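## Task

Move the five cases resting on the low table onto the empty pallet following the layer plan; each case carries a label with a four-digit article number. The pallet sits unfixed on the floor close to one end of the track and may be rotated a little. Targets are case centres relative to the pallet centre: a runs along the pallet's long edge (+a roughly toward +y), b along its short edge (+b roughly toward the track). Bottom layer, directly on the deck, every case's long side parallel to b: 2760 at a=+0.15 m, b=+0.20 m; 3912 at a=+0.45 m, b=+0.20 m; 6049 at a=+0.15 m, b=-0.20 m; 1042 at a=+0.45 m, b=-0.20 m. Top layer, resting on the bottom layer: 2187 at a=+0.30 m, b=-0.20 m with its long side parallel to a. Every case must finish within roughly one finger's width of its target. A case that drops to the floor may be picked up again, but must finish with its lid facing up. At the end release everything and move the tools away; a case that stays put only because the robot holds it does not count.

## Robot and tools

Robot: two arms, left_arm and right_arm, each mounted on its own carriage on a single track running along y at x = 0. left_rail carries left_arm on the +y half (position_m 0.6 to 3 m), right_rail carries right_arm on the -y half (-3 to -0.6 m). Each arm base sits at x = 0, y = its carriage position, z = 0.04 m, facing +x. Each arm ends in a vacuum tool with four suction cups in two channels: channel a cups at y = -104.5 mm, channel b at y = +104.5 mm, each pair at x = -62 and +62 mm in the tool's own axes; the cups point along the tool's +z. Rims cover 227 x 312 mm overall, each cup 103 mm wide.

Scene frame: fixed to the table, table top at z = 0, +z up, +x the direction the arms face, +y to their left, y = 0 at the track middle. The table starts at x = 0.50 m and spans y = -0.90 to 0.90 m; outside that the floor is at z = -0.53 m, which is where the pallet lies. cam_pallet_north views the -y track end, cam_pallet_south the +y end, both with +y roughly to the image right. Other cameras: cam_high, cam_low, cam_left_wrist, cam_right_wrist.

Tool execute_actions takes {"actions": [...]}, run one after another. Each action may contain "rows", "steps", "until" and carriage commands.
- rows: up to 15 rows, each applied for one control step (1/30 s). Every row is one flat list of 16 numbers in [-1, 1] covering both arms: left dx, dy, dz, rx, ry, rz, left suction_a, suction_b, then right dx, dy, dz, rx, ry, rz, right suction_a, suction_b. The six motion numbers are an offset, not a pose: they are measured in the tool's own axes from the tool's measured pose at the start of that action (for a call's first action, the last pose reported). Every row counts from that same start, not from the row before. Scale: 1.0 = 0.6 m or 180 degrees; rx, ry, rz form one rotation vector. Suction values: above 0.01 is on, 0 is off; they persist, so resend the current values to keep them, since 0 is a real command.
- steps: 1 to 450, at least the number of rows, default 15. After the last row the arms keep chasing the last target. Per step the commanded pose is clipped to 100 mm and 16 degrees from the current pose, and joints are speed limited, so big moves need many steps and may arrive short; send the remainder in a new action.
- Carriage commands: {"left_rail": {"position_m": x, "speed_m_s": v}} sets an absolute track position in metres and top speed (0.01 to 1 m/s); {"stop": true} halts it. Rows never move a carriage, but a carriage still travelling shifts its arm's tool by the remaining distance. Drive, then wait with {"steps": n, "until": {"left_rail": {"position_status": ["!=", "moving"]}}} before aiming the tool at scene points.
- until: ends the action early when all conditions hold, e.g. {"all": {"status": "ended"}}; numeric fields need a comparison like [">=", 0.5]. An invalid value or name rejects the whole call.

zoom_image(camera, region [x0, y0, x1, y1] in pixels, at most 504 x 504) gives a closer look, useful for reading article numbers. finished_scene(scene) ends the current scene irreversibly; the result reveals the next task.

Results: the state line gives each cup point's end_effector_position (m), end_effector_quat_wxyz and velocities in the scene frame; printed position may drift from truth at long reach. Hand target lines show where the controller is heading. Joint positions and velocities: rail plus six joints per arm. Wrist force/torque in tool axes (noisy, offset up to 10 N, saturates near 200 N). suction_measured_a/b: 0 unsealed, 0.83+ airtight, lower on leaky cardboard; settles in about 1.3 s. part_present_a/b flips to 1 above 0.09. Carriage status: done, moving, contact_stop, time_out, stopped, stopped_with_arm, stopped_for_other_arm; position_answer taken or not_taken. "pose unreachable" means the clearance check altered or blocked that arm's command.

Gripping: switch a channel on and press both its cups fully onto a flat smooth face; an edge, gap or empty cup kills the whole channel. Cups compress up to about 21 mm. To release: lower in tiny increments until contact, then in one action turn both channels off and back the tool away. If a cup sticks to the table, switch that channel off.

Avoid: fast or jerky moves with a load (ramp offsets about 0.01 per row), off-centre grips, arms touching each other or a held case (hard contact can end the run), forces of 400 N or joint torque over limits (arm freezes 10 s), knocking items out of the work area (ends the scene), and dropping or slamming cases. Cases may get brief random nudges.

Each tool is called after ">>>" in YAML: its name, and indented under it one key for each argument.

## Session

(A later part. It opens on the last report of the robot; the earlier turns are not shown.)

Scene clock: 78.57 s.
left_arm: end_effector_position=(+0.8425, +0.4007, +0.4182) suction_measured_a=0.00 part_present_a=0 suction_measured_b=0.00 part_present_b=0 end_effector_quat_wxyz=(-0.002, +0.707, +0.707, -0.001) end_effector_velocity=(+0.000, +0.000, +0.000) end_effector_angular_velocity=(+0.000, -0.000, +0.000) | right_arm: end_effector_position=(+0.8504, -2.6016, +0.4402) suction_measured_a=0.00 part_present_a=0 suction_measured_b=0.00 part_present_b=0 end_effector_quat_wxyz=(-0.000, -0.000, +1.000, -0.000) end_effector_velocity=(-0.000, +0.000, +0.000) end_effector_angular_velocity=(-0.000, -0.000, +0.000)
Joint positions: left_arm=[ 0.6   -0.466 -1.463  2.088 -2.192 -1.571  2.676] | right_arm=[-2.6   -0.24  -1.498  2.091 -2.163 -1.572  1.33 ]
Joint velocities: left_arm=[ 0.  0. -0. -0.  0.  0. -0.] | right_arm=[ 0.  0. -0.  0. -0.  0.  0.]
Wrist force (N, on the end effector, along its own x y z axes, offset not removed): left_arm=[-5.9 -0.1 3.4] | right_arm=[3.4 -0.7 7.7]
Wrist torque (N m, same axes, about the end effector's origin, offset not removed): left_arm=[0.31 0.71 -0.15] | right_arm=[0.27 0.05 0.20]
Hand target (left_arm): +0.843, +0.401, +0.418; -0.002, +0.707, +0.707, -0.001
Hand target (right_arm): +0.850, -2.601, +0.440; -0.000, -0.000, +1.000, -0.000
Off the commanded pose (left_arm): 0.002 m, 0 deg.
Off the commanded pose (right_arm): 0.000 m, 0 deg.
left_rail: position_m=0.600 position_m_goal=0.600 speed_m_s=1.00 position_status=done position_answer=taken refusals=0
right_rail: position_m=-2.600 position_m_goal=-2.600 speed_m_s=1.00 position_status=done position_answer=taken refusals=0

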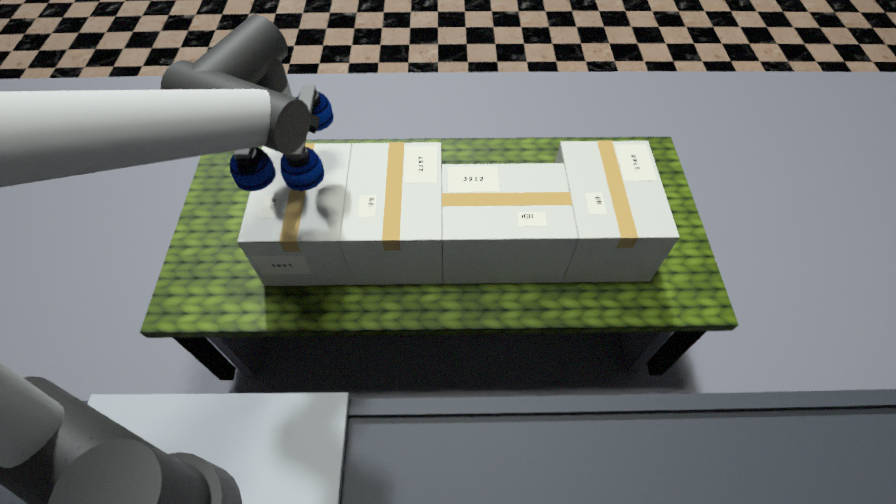

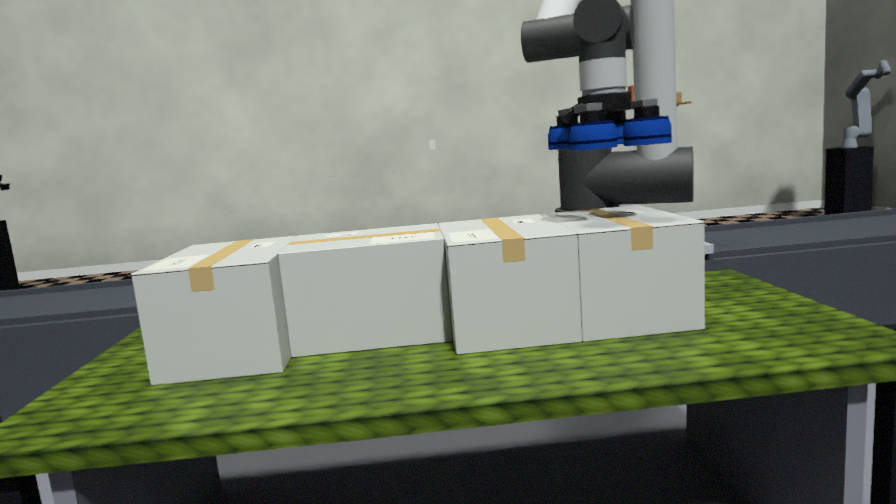

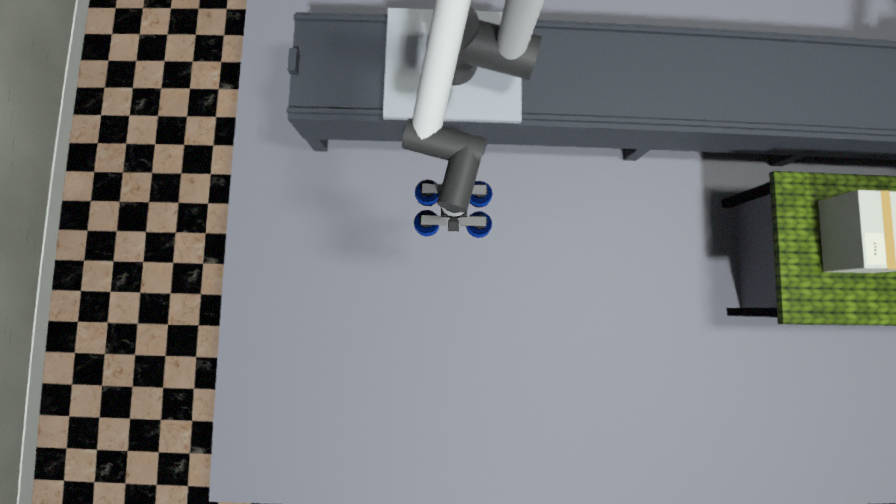

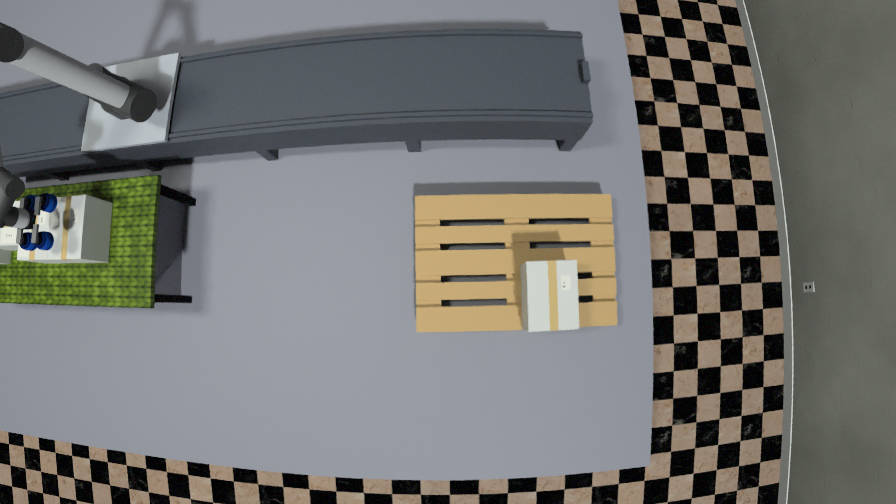

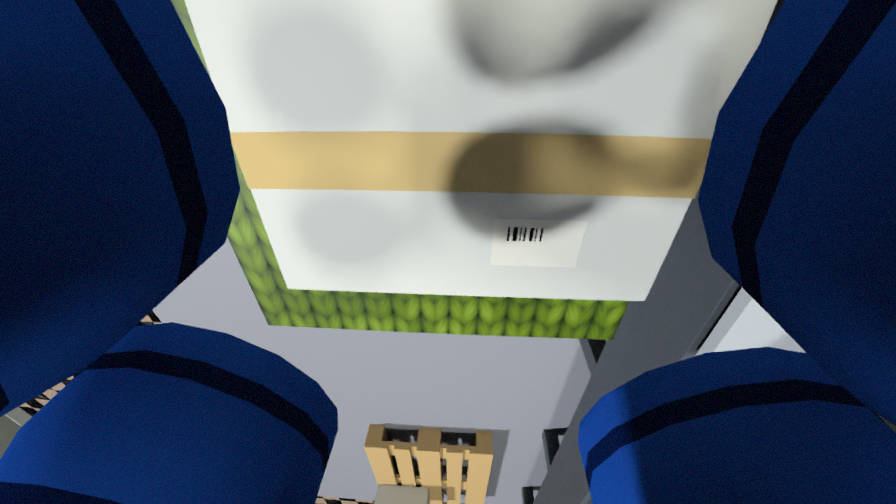

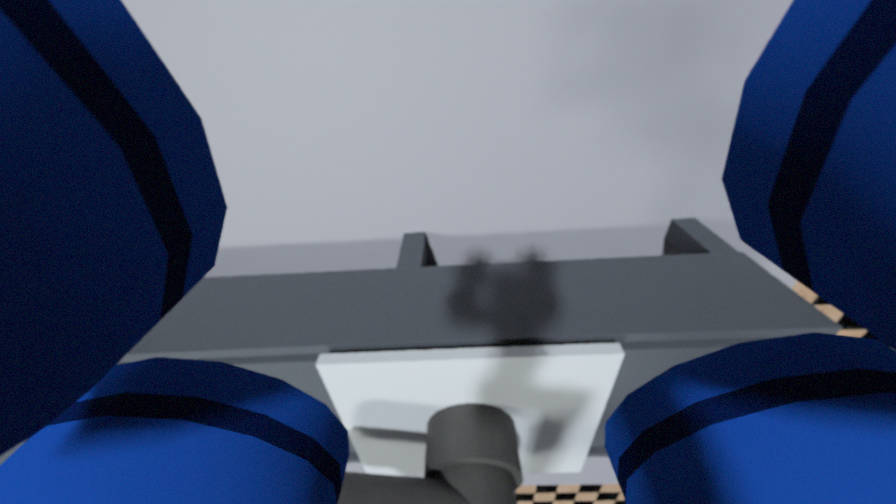

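>>> execute_actions:
  actions:
    - {"rows":[[-0.002,-0.002,0.3,0,0,0,1,1,0,0,0,0,0,0,0,0]],"steps":28}
    - {"left_rail":{"position_m":3},"rows":[[0.01,0,-0.02,0,0,0,1,1,0,0,0,0,0,0,0,0],[0.03,0,-0.04,0,0,0,1,1,0,0,0,0,0,0,0,0],[0.06,0,-0.05,0,0,0,1,1,0,0,0,0,0,0,0,0],[0.1,0,-0.05,0,0,0,1,1,0,0,0,0,0,0,0,0],[0.7,0.3,-0.06,0,0,0,1,1,0,0,0,0,0,0,0,0]],"steps":26}
    - {"rows":[[0.55,0.39,0.24,0,0,-0.0035,1,1,0,0,0,0,0,0,0,0]],"steps":28}

Scene clock: 86.63 s.
left_arm: end_effector_position=(+1.2041, +2.5937, +0.1339) suction_measured_a=0.91 part_present_a=1 suction_measured_b=0.91 part_present_b=1 end_effector_quat_wxyz=(-0.000, +0.702, +0.712, +0.001) end_effector_velocity=(+0.080, +1.064, -0.034) end_effector_angular_velocity=(-0.005, +0.007, -0.004) | right_arm: end_effector_position=(+0.8504, -2.6016, +0.4402) suction_measured_a=0.00 part_present_a=0 suction_measured_b=0.00 part_present_b=0 end_effector_quat_wxyz=(-0.000, -0.000, +1.000, -0.000) end_effector_velocity=(-0.000, +0.000, +0.000) end_effector_angular_velocity=(-0.000, -0.000, -0.000)
Joint positions: left_arm=[ 2.121  0.218 -0.832  1.573 -2.313 -1.569  3.345] | right_arm=[-2.6   -0.24  -1.498  2.091 -2.163 -1.572  1.33 ]
Joint velocities: left_arm=[ 0.999  0.037  0.113 -0.173  0.068 -0.004  0.04 ] | right_arm=[ 0.  0. -0.  0. -0. -0.  0.]
Wrist force (N, on the end effector, along its own x y z axes, offset not removed): left_arm=[8.3 16.2 -13.9] | right_arm=[0.0 -0.6 -1.4]
Wrist torque (N m, same axes, about the end effector's origin, offset not removed): left_arm=[-1.09 -0.12 -0.34] | right_arm=[-0.19 0.49 0.44]
Hand target (left_arm): +1.213, +2.647, +0.130; -0.001, +0.702, +0.712, +0.001
Hand target (right_arm): +0.850, -2.601, +0.440; -0.000, -0.000, +1.000, -0.000
Off the commanded pose (left_arm): 0.013 m, 0 deg.
Off the commanded pose (right_arm): 0.000 m, 0 deg.
left_rail: position_m=2.121 position_m_goal=3.000 speed_m_s=1.00 position_status=moving position_answer=taken refusals=0
right_rail: position_m=-2.600 position_m_goal=-2.600 speed_m_s=1.00 position_status=done position_answer=taken refusals=0

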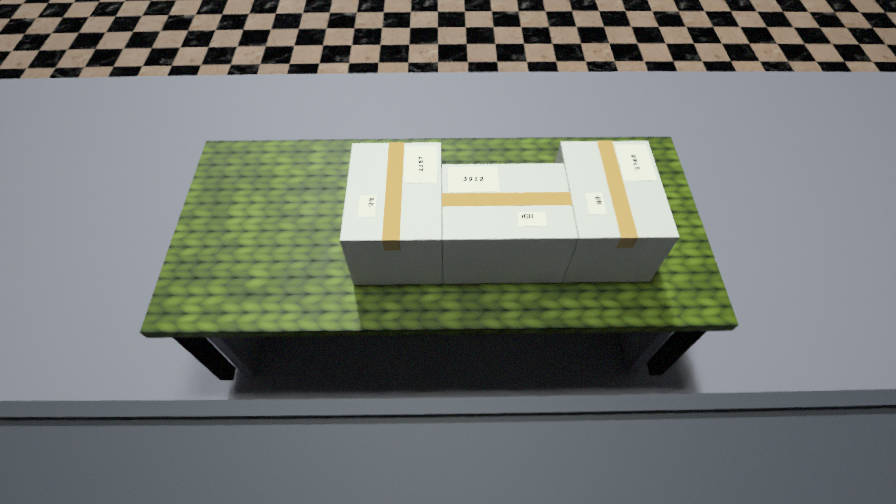

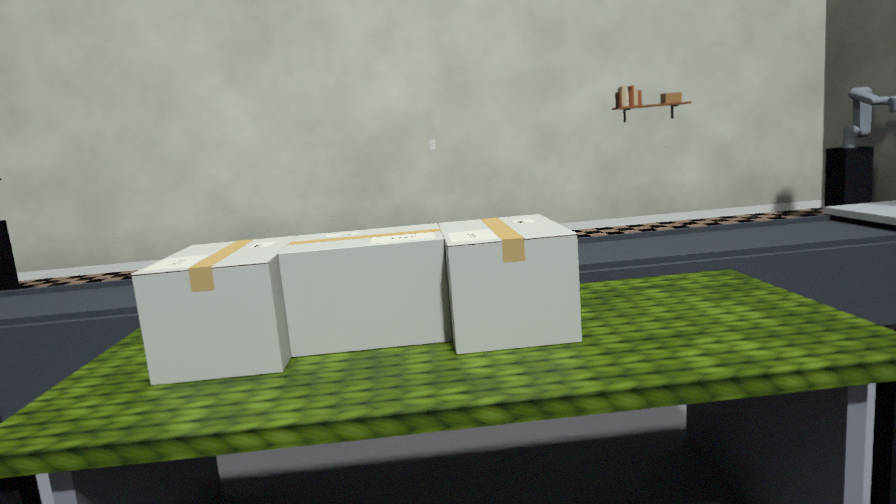

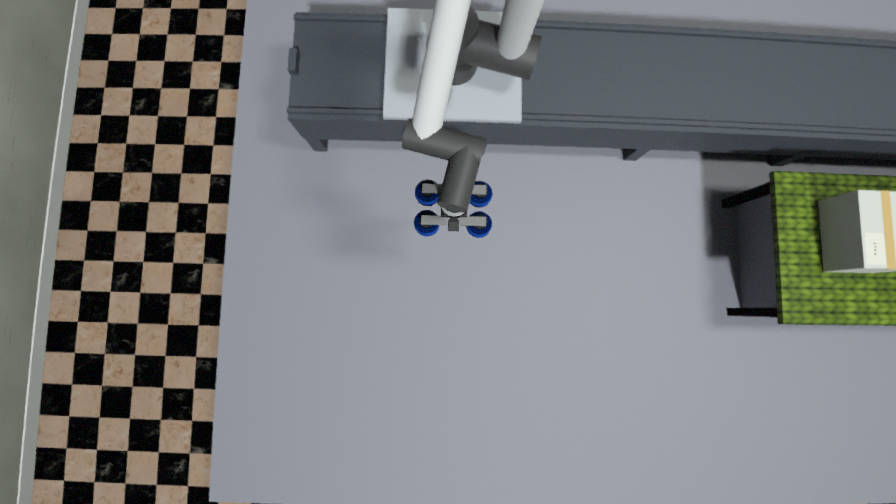

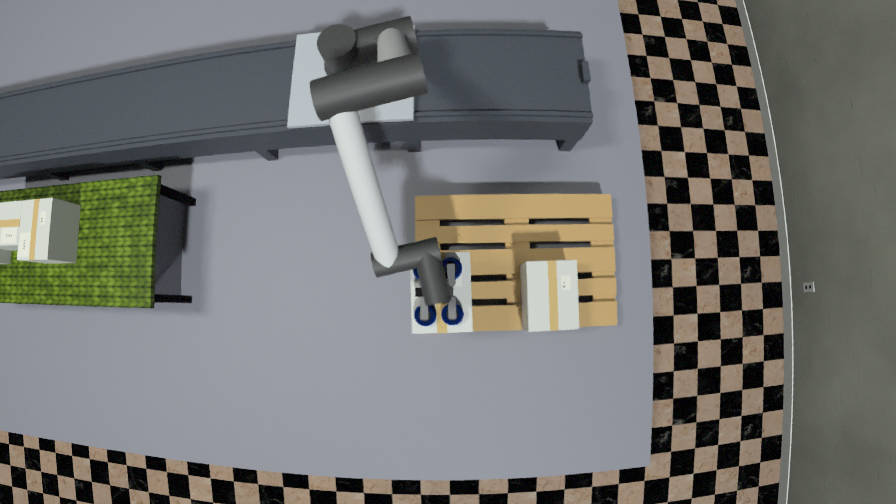

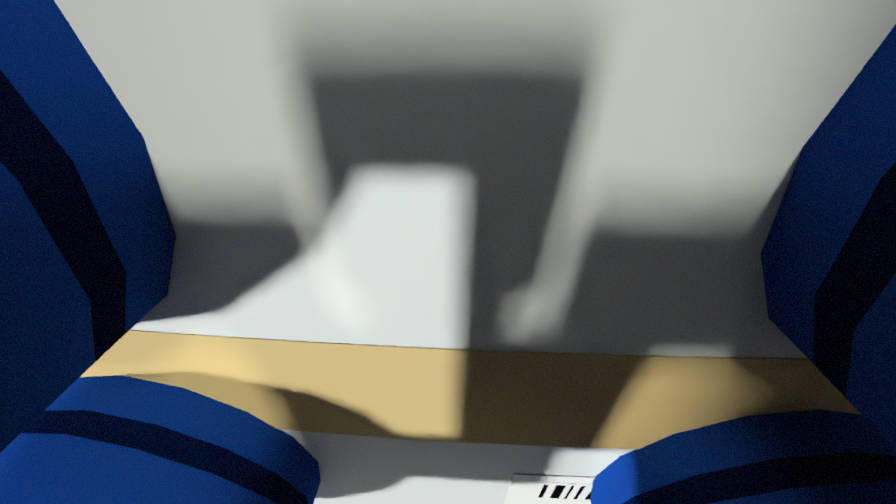

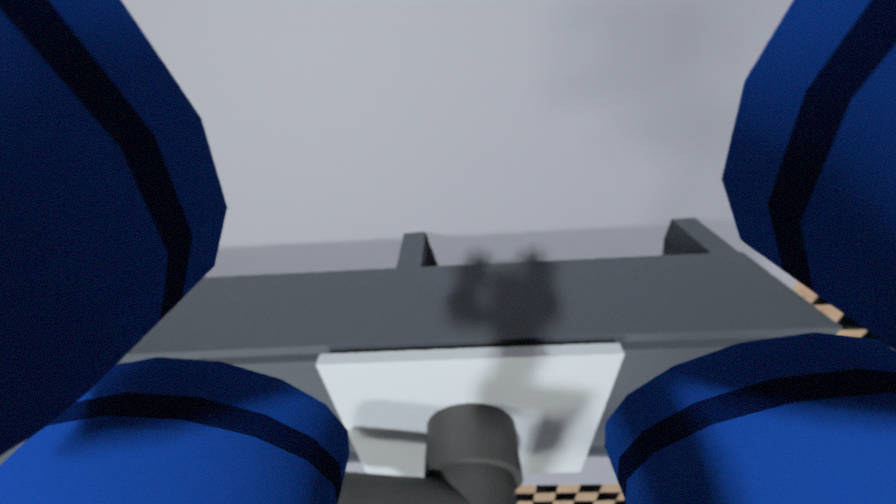

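>>> execute_actions:
  actions:
    - {"rows":[[0.013,0.032,0.04,0,0,0,1,1,0,0,0,0,0,0,0,0],[0.013,0.032,0.08,0,0,0,1,1,0,0,0,0,0,0,0,0],[0.013,0.032,0.4915,0,0,0.001,1,1,0,0,0,0,0,0,0,0]],"steps":34}

>>> zoom_image:
  camera: "cam_pallet_south"
  region: [510,230,650,340]

Scene clock: 91.00 s.
left_arm: end_effector_position=(+1.2240, +3.4817, -0.1605) suction_measured_a=0.91 part_present_a=1 suction_measured_b=0.91 part_present_b=1 end_effector_quat_wxyz=(-0.000, +0.703, +0.711, +0.001) end_effector_velocity=(+0.001, +0.000, -0.003) end_effector_angular_velocity=(-0.000, +0.000, +0.000) | right_arm: end_effector_position=(+0.8504, -2.6016, +0.4402) suction_measured_a=0.00 part_present_a=0 suction_measured_b=0.00 part_present_b=0 end_effector_quat_wxyz=(-0.000, -0.000, +1.000, -0.000) end_effector_velocity=(-0.000, +0.000, +0.000) end_effector_angular_velocity=(-0.000, -0.000, +0.000)
Joint positions: left_arm=[ 3.     0.221 -0.556  1.533 -2.549 -1.569  3.351] | right_arm=[-2.6   -0.24  -1.498  2.091 -2.163 -1.572  1.33 ]
Joint velocities: left_arm=[ 0.     0.     0.003 -0.002 -0.001  0.     0.   ] | right_arm=[ 0.  0. -0.  0. -0.  0.  0.]
Wrist force (N, on the end effector, along its own x y z axes, offset not removed): left_arm=[0.1 -4.2 -17.6] | right_arm=[4.7 -2.0 3.8]
Wrist torque (N m, same axes, about the end effector's origin, offset not removed): left_arm=[-2.46 -0.22 -0.26] | right_arm=[-0.08 -0.07 0.22]
Hand target (left_arm): +1.224, +3.482, -0.161; -0.000, +0.703, +0.711, +0.001
Hand target (right_arm): +0.850, -2.601, +0.440; -0.000, -0.000, +1.000, -0.000
Off the commanded pose (left_arm): 0.001 m, 0 deg.
Off the commanded pose (right_arm): 0.000 m, 0 deg.
left_rail: position_m=3.000 position_m_goal=3.000 speed_m_s=1.00 position_status=done position_answer=taken refusals=0
right_rail: position_m=-2.600 position_m_goal=-2.600 speed_m_s=1.00 position_status=done position_answer=taken refusals=0

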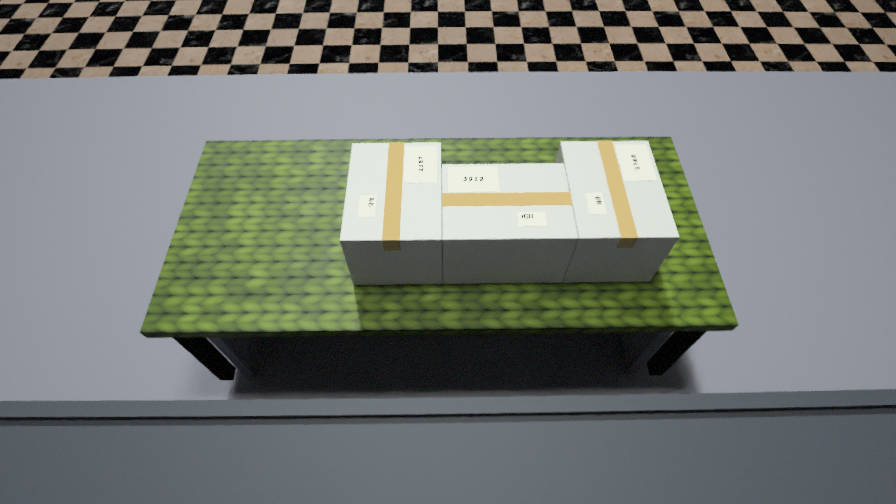

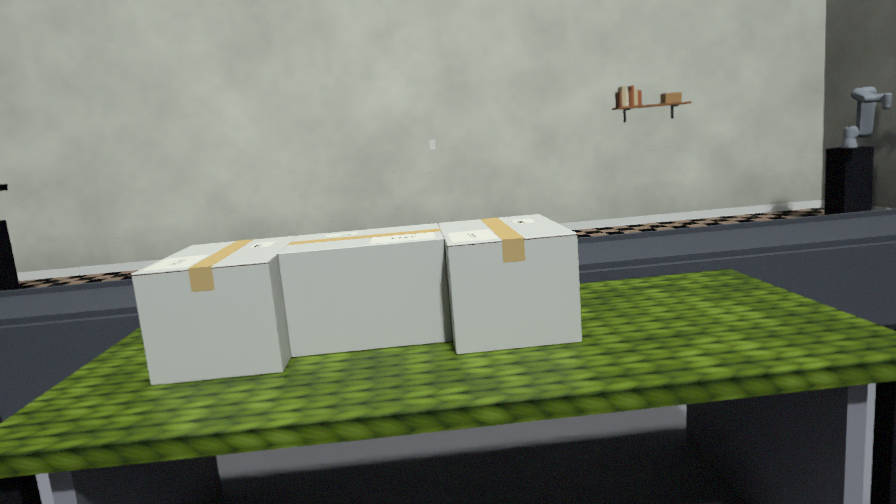

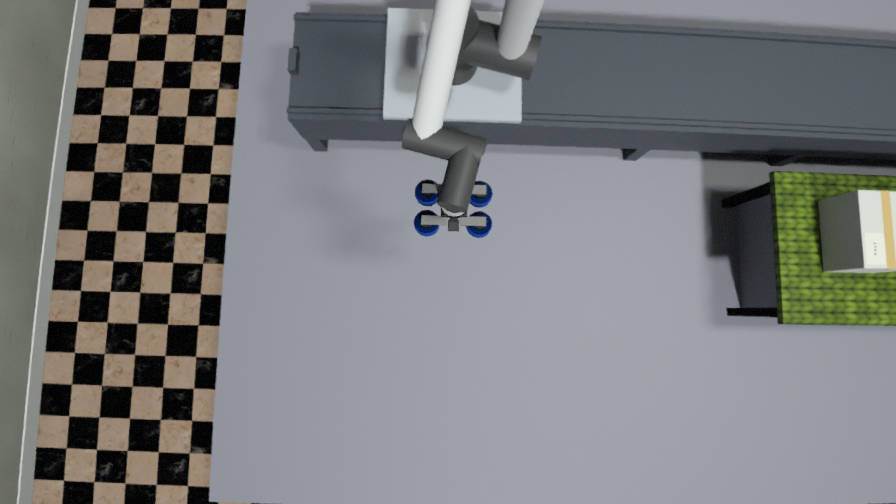

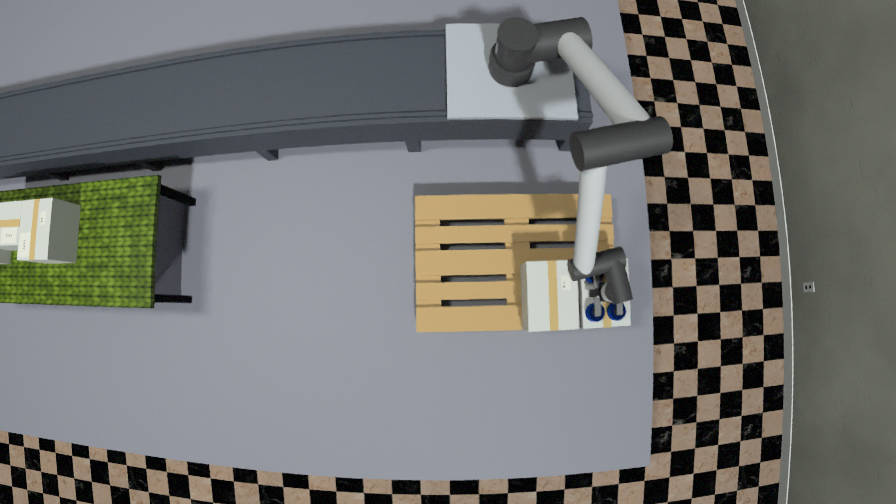

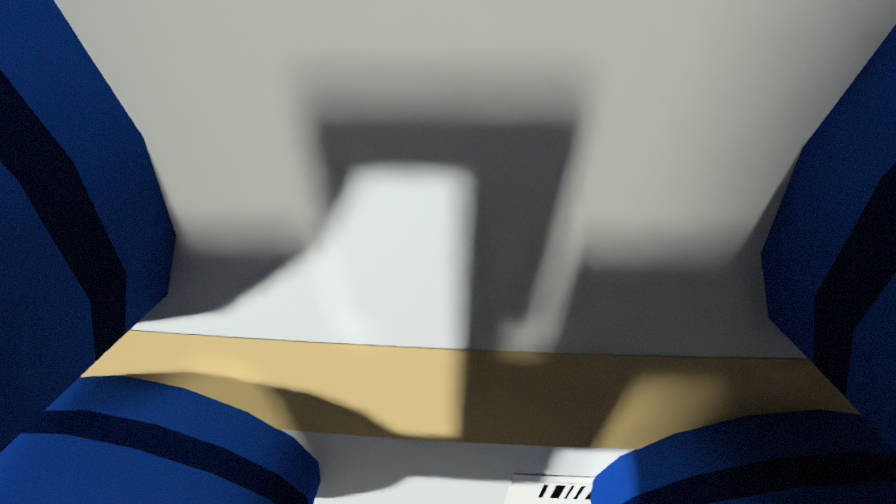

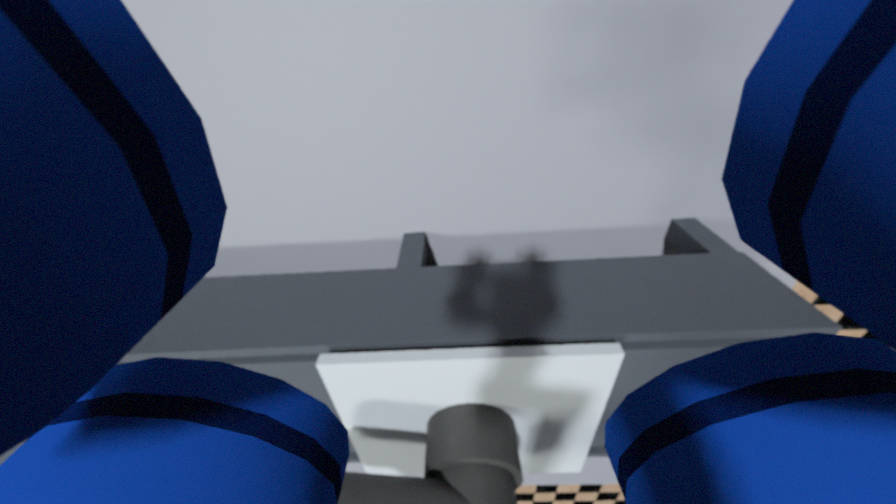

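Region (510, 230, 650, 340) of cam_pallet_south's 896x504 image, scaled by 3.600, with more detail than that image has; it fills the top 396 rows of this view, and the rest is white.

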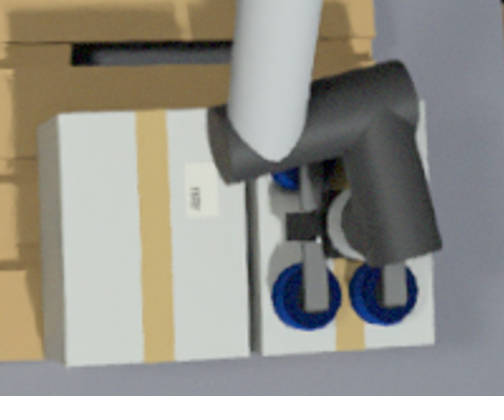

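>>> execute_actions:
  actions:
    - {"rows":[[0,0,0.0045,0,0,0,1,1,0,0,0,0,0,0,0,0]],"steps":8}
    - {"rows":[[0,0,-0.005,0,0,0,0,0,0,0,0,0,0,0,0,0],[0,0,-0.01,0,0,0,0,0,0,0,0,0,0,0,0,0],[0,0,-0.015,0,0,0,0,0,0,0,0,0,0,0,0,0],[0,0,-0.02,0,0,0,0,0,0,0,0,0,0,0,0,0],[0,0,-0.027,0,0,0,0,0,0,0,0,0,0,0,0,0],[0,0,-0.035,0,0,0,0,0,0,0,0,0,0,0,0,0],[0,0,-0.045,0,0,0,0,0,0,0,0,0,0,0,0,0],[0,0,-0.06,0,0,0,0,0,0,0,0,0,0,0,0,0],[0,0,-0.08,0,0,0,0,0,0,0,0,0,0,0,0,0],[0,0,-0.12,0,0,0,0,0,0,0,0,0,0,0,0,0]],"steps":14}
    - {"left_rail":{"position_m":0.6},"rows":[[-1,-0.4,-0.7,0,0,0.0035,0,0,0,0,0,0,0,0,0,0]],"steps":42}
    - {"rows":[[-0.68,-0.28,-0.22,0,0,0,0,0,0,0,0,0,0,0,0,0]],"steps":28}

Scene clock: 99.43 s.
left_arm: end_effector_position=(+0.8510, +0.4905, +0.3914) suction_measured_a=0.00 part_present_a=0 suction_measured_b=0.00 part_present_b=0 end_effector_quat_wxyz=(+0.000, +0.708, +0.706, +0.001) end_effector_velocity=(-0.047, -1.124, +0.035) end_effector_angular_velocity=(+0.012, +0.002, +0.011) | right_arm: end_effector_position=(+0.8504, -2.6016, +0.4402) suction_measured_a=0.00 part_present_a=0 suction_measured_b=0.00 part_present_b=0 end_effector_quat_wxyz=(-0.000, -0.000, +1.000, -0.000) end_effector_velocity=(-0.000, +0.000, +0.000) end_effector_angular_velocity=(-0.000, -0.000, +0.000)
Joint positions: left_arm=[ 0.946 -0.702 -1.337  1.977 -2.211 -1.568  2.443] | right_arm=[-2.6   -0.24  -1.498  2.091 -2.163 -1.572  1.33 ]
Joint velocities: left_arm=[-0.999 -0.135 -0.007 -0.053  0.07   0.007 -0.146] | right_arm=[ 0.  0. -0.  0. -0.  0.  0.]
Wrist force (N, on the end effector, along its own x y z axes, offset not removed): left_arm=[-3.5 -3.8 1.3] | right_arm=[1.0 -2.9 1.1]
Wrist torque (N m, same axes, about the end effector's origin, offset not removed): left_arm=[-0.15 0.47 -0.42] | right_arm=[-0.25 0.34 0.45]
Hand target (left_arm): +0.846, +0.431, +0.395; -0.001, +0.708, +0.706, +0.002
Hand target (right_arm): +0.850, -2.601, +0.440; -0.000, -0.000, +1.000, -0.000
Off the commanded pose (left_arm): 0.016 m, 0 deg.
Off the commanded pose (right_arm): 0.000 m, 0 deg.
left_rail: position_m=0.946 position_m_goal=0.600 speed_m_s=1.00 position_status=moving position_answer=taken refusals=0
right_rail: position_m=-2.600 position_m_goal=-2.600 speed_m_s=1.00 position_status=done position_answer=taken refusals=0

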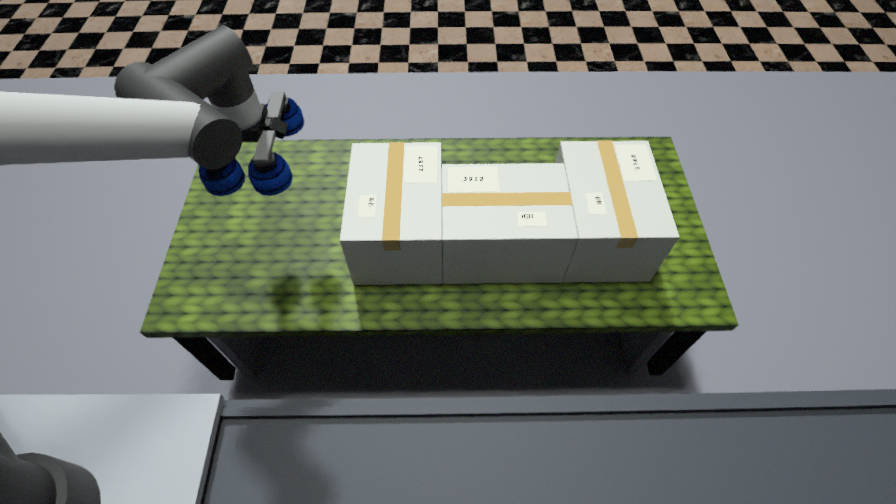

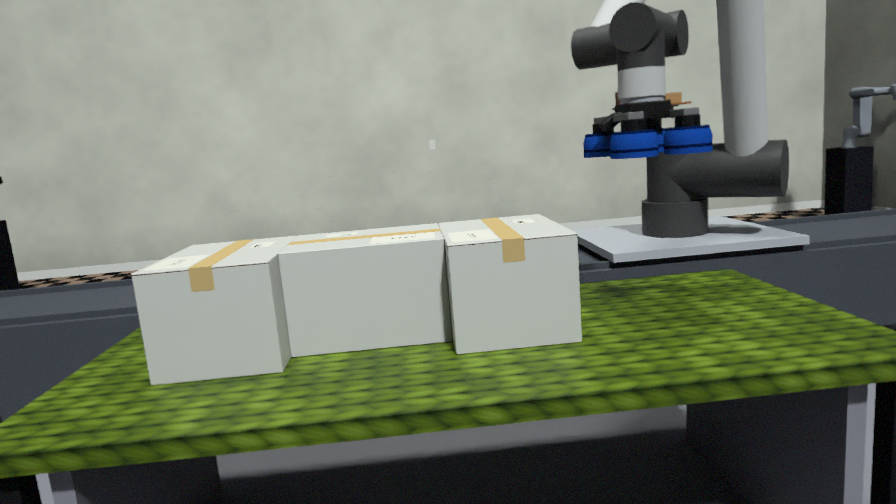

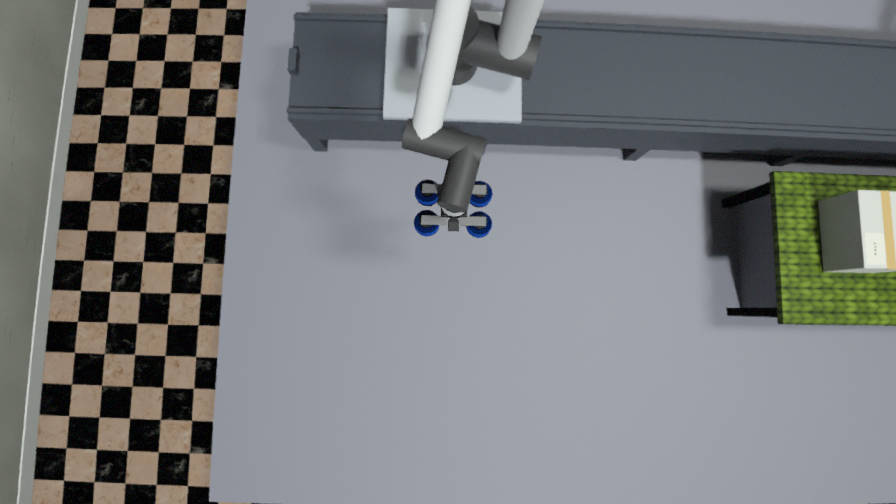

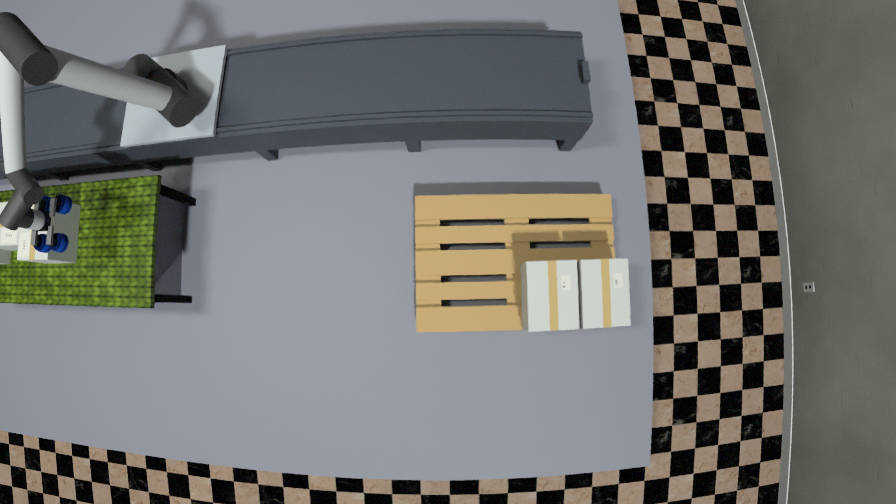

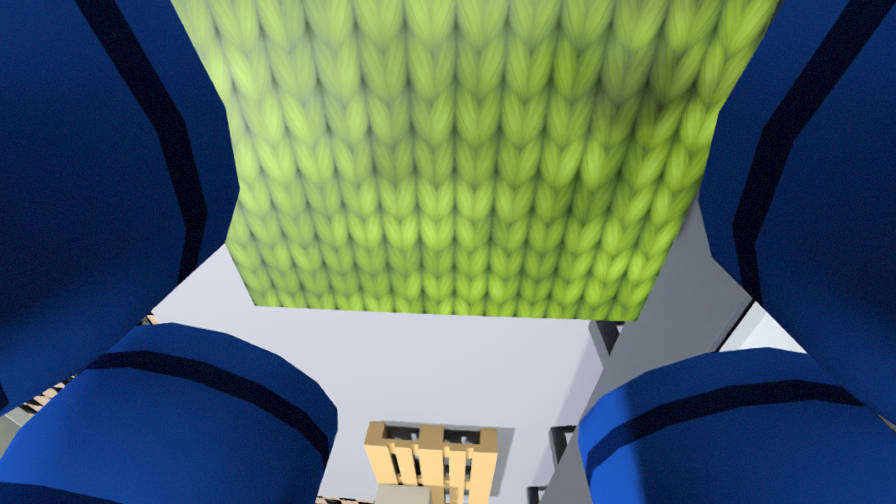

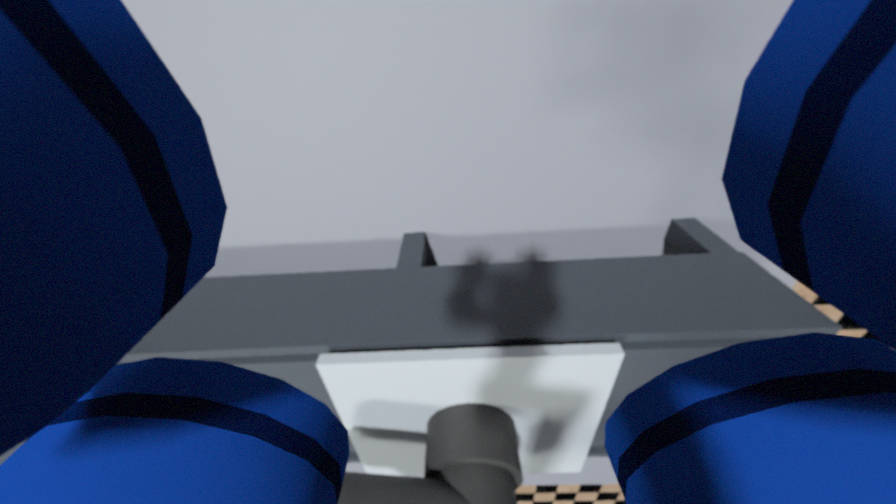

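>>> execute_actions:
  actions:
    - {"rows":[[-0.046,-0.0175,0.255,0,0,-0.001,1,1,0,0,0,0,0,0,0,0]],"steps":27}
    - {"left_rail":{"position_m":3},"rows":[[0.01,0,-0.02,0,0,0,1,1,0,0,0,0,0,0,0,0],[0.03,0,-0.04,0,0,0,1,1,0,0,0,0,0,0,0,0],[0.06,0,-0.05,0,0,0,1,1,0,0,0,0,0,0,0,0],[0.1,0,-0.05,0,0,0,1,1,0,0,0,0,0,0,0,0],[0.85,0.36,-0.06,0,0,0,1,1,0,0,0,0,0,0,0,0]],"steps":30}
    - {"rows":[[0.66,0.36,0.25,0,0,-0.5025,1,1,0,0,0,0,0,0,0,0]],"steps":40}

Scene clock: 107.77 s.
left_arm: end_effector_position=(+1.2232, +2.9851, +0.1250) suction_measured_a=0.91 part_present_a=1 suction_measured_b=0.91 part_present_b=1 end_effector_quat_wxyz=(+0.003, +0.005, +1.000, -0.000) end_effector_velocity=(+0.004, +1.004, -0.002) end_effector_angular_velocity=(+0.006, +0.011, +0.187) | right_arm: end_effector_position=(+0.8504, -2.6016, +0.4402) suction_measured_a=0.00 part_present_a=0 suction_measured_b=0.00 part_present_b=0 end_effector_quat_wxyz=(-0.000, -0.000, +1.000, -0.000) end_effector_velocity=(-0.000, +0.000, +0.000) end_effector_angular_velocity=(-0.000, -0.000, +0.000)
Joint positions: left_arm=[ 2.654  0.105 -0.848  1.624 -2.352 -1.572  1.686] | right_arm=[-2.6   -0.24  -1.498  2.091 -2.163 -1.572  1.33 ]
Joint velocities: left_arm=[ 1.     0.001  0.006 -0.013  0.017  0.009 -0.186] | right_arm=[ 0.  0. -0.  0. -0. -0.  0.]
Wrist force (N, on the end effector, along its own x y z axes, offset not removed): left_arm=[-3.7 0.2 -47.6] | right_arm=[5.6 -6.1 -3.8]
Wrist torque (N m, same axes, about the end effector's origin, offset not removed): left_arm=[-1.89 0.07 -0.53] | right_arm=[-0.63 -0.28 0.27]
Hand target (left_arm): +1.224, +3.031, +0.125; +0.002, -0.005, +1.000, +0.000
Hand target (right_arm): +0.850, -2.601, +0.440; -0.000, -0.000, +1.000, -0.000
Off the commanded pose (left_arm): 0.001 m, 1 deg.
Off the commanded pose (right_arm): 0.000 m, 0 deg.
left_rail: position_m=2.654 position_m_goal=3.000 speed_m_s=1.00 position_status=moving position_answer=taken refusals=0
right_rail: position_m=-2.600 position_m_goal=-2.600 speed_m_s=1.00 position_status=done position_answer=taken refusals=0

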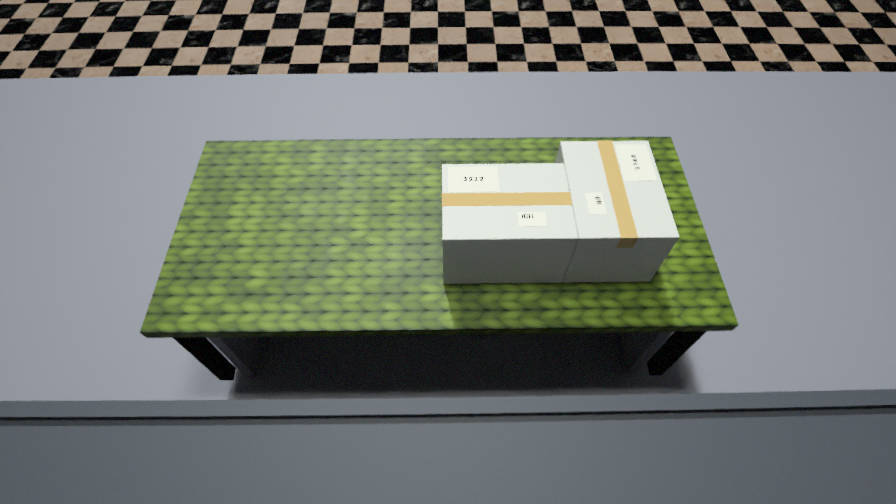

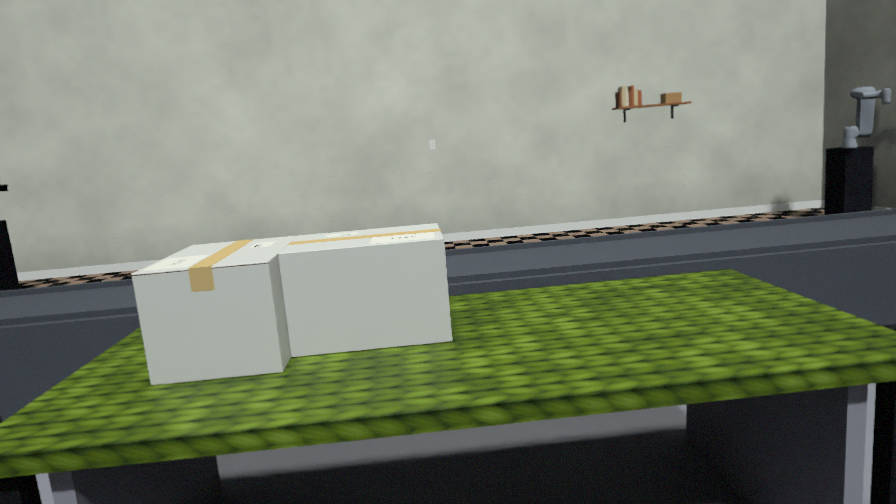

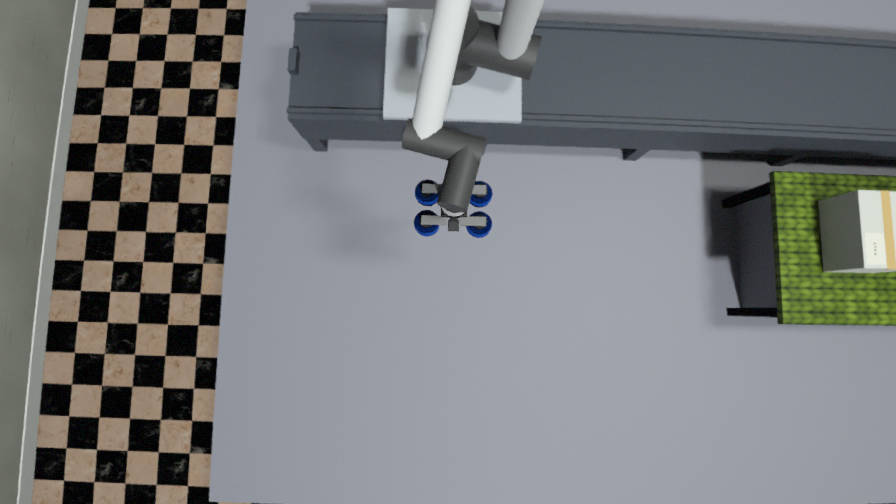

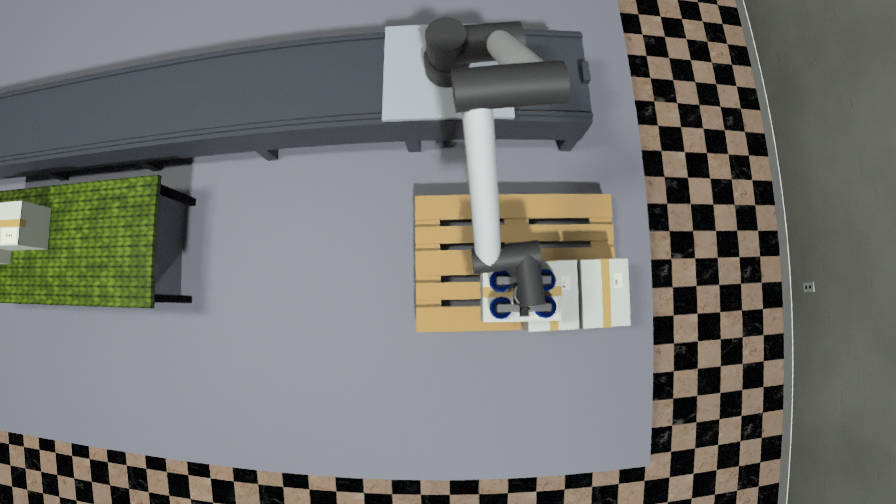

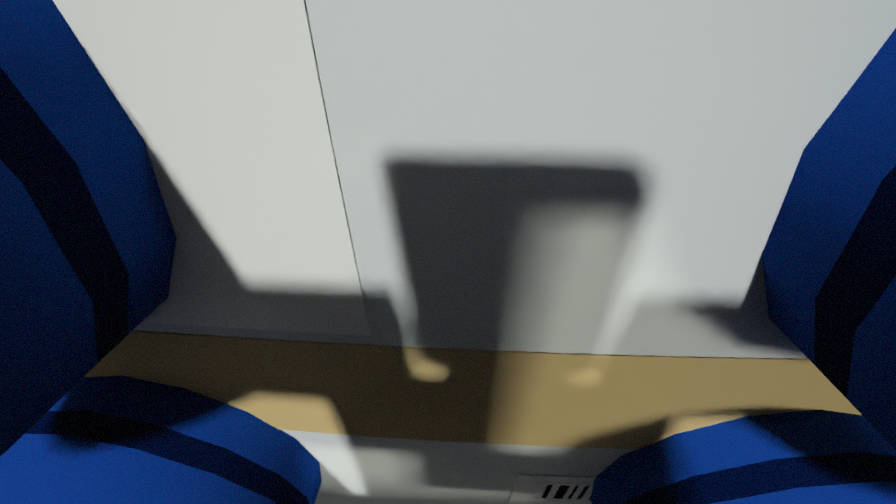

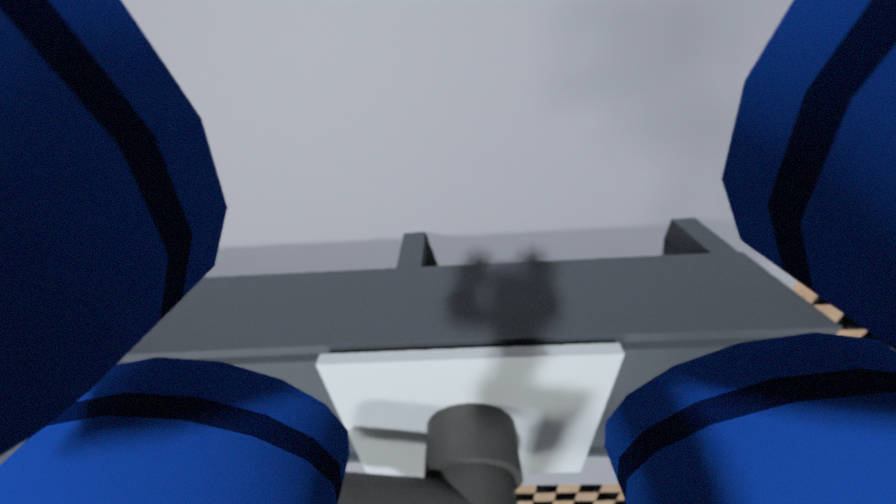

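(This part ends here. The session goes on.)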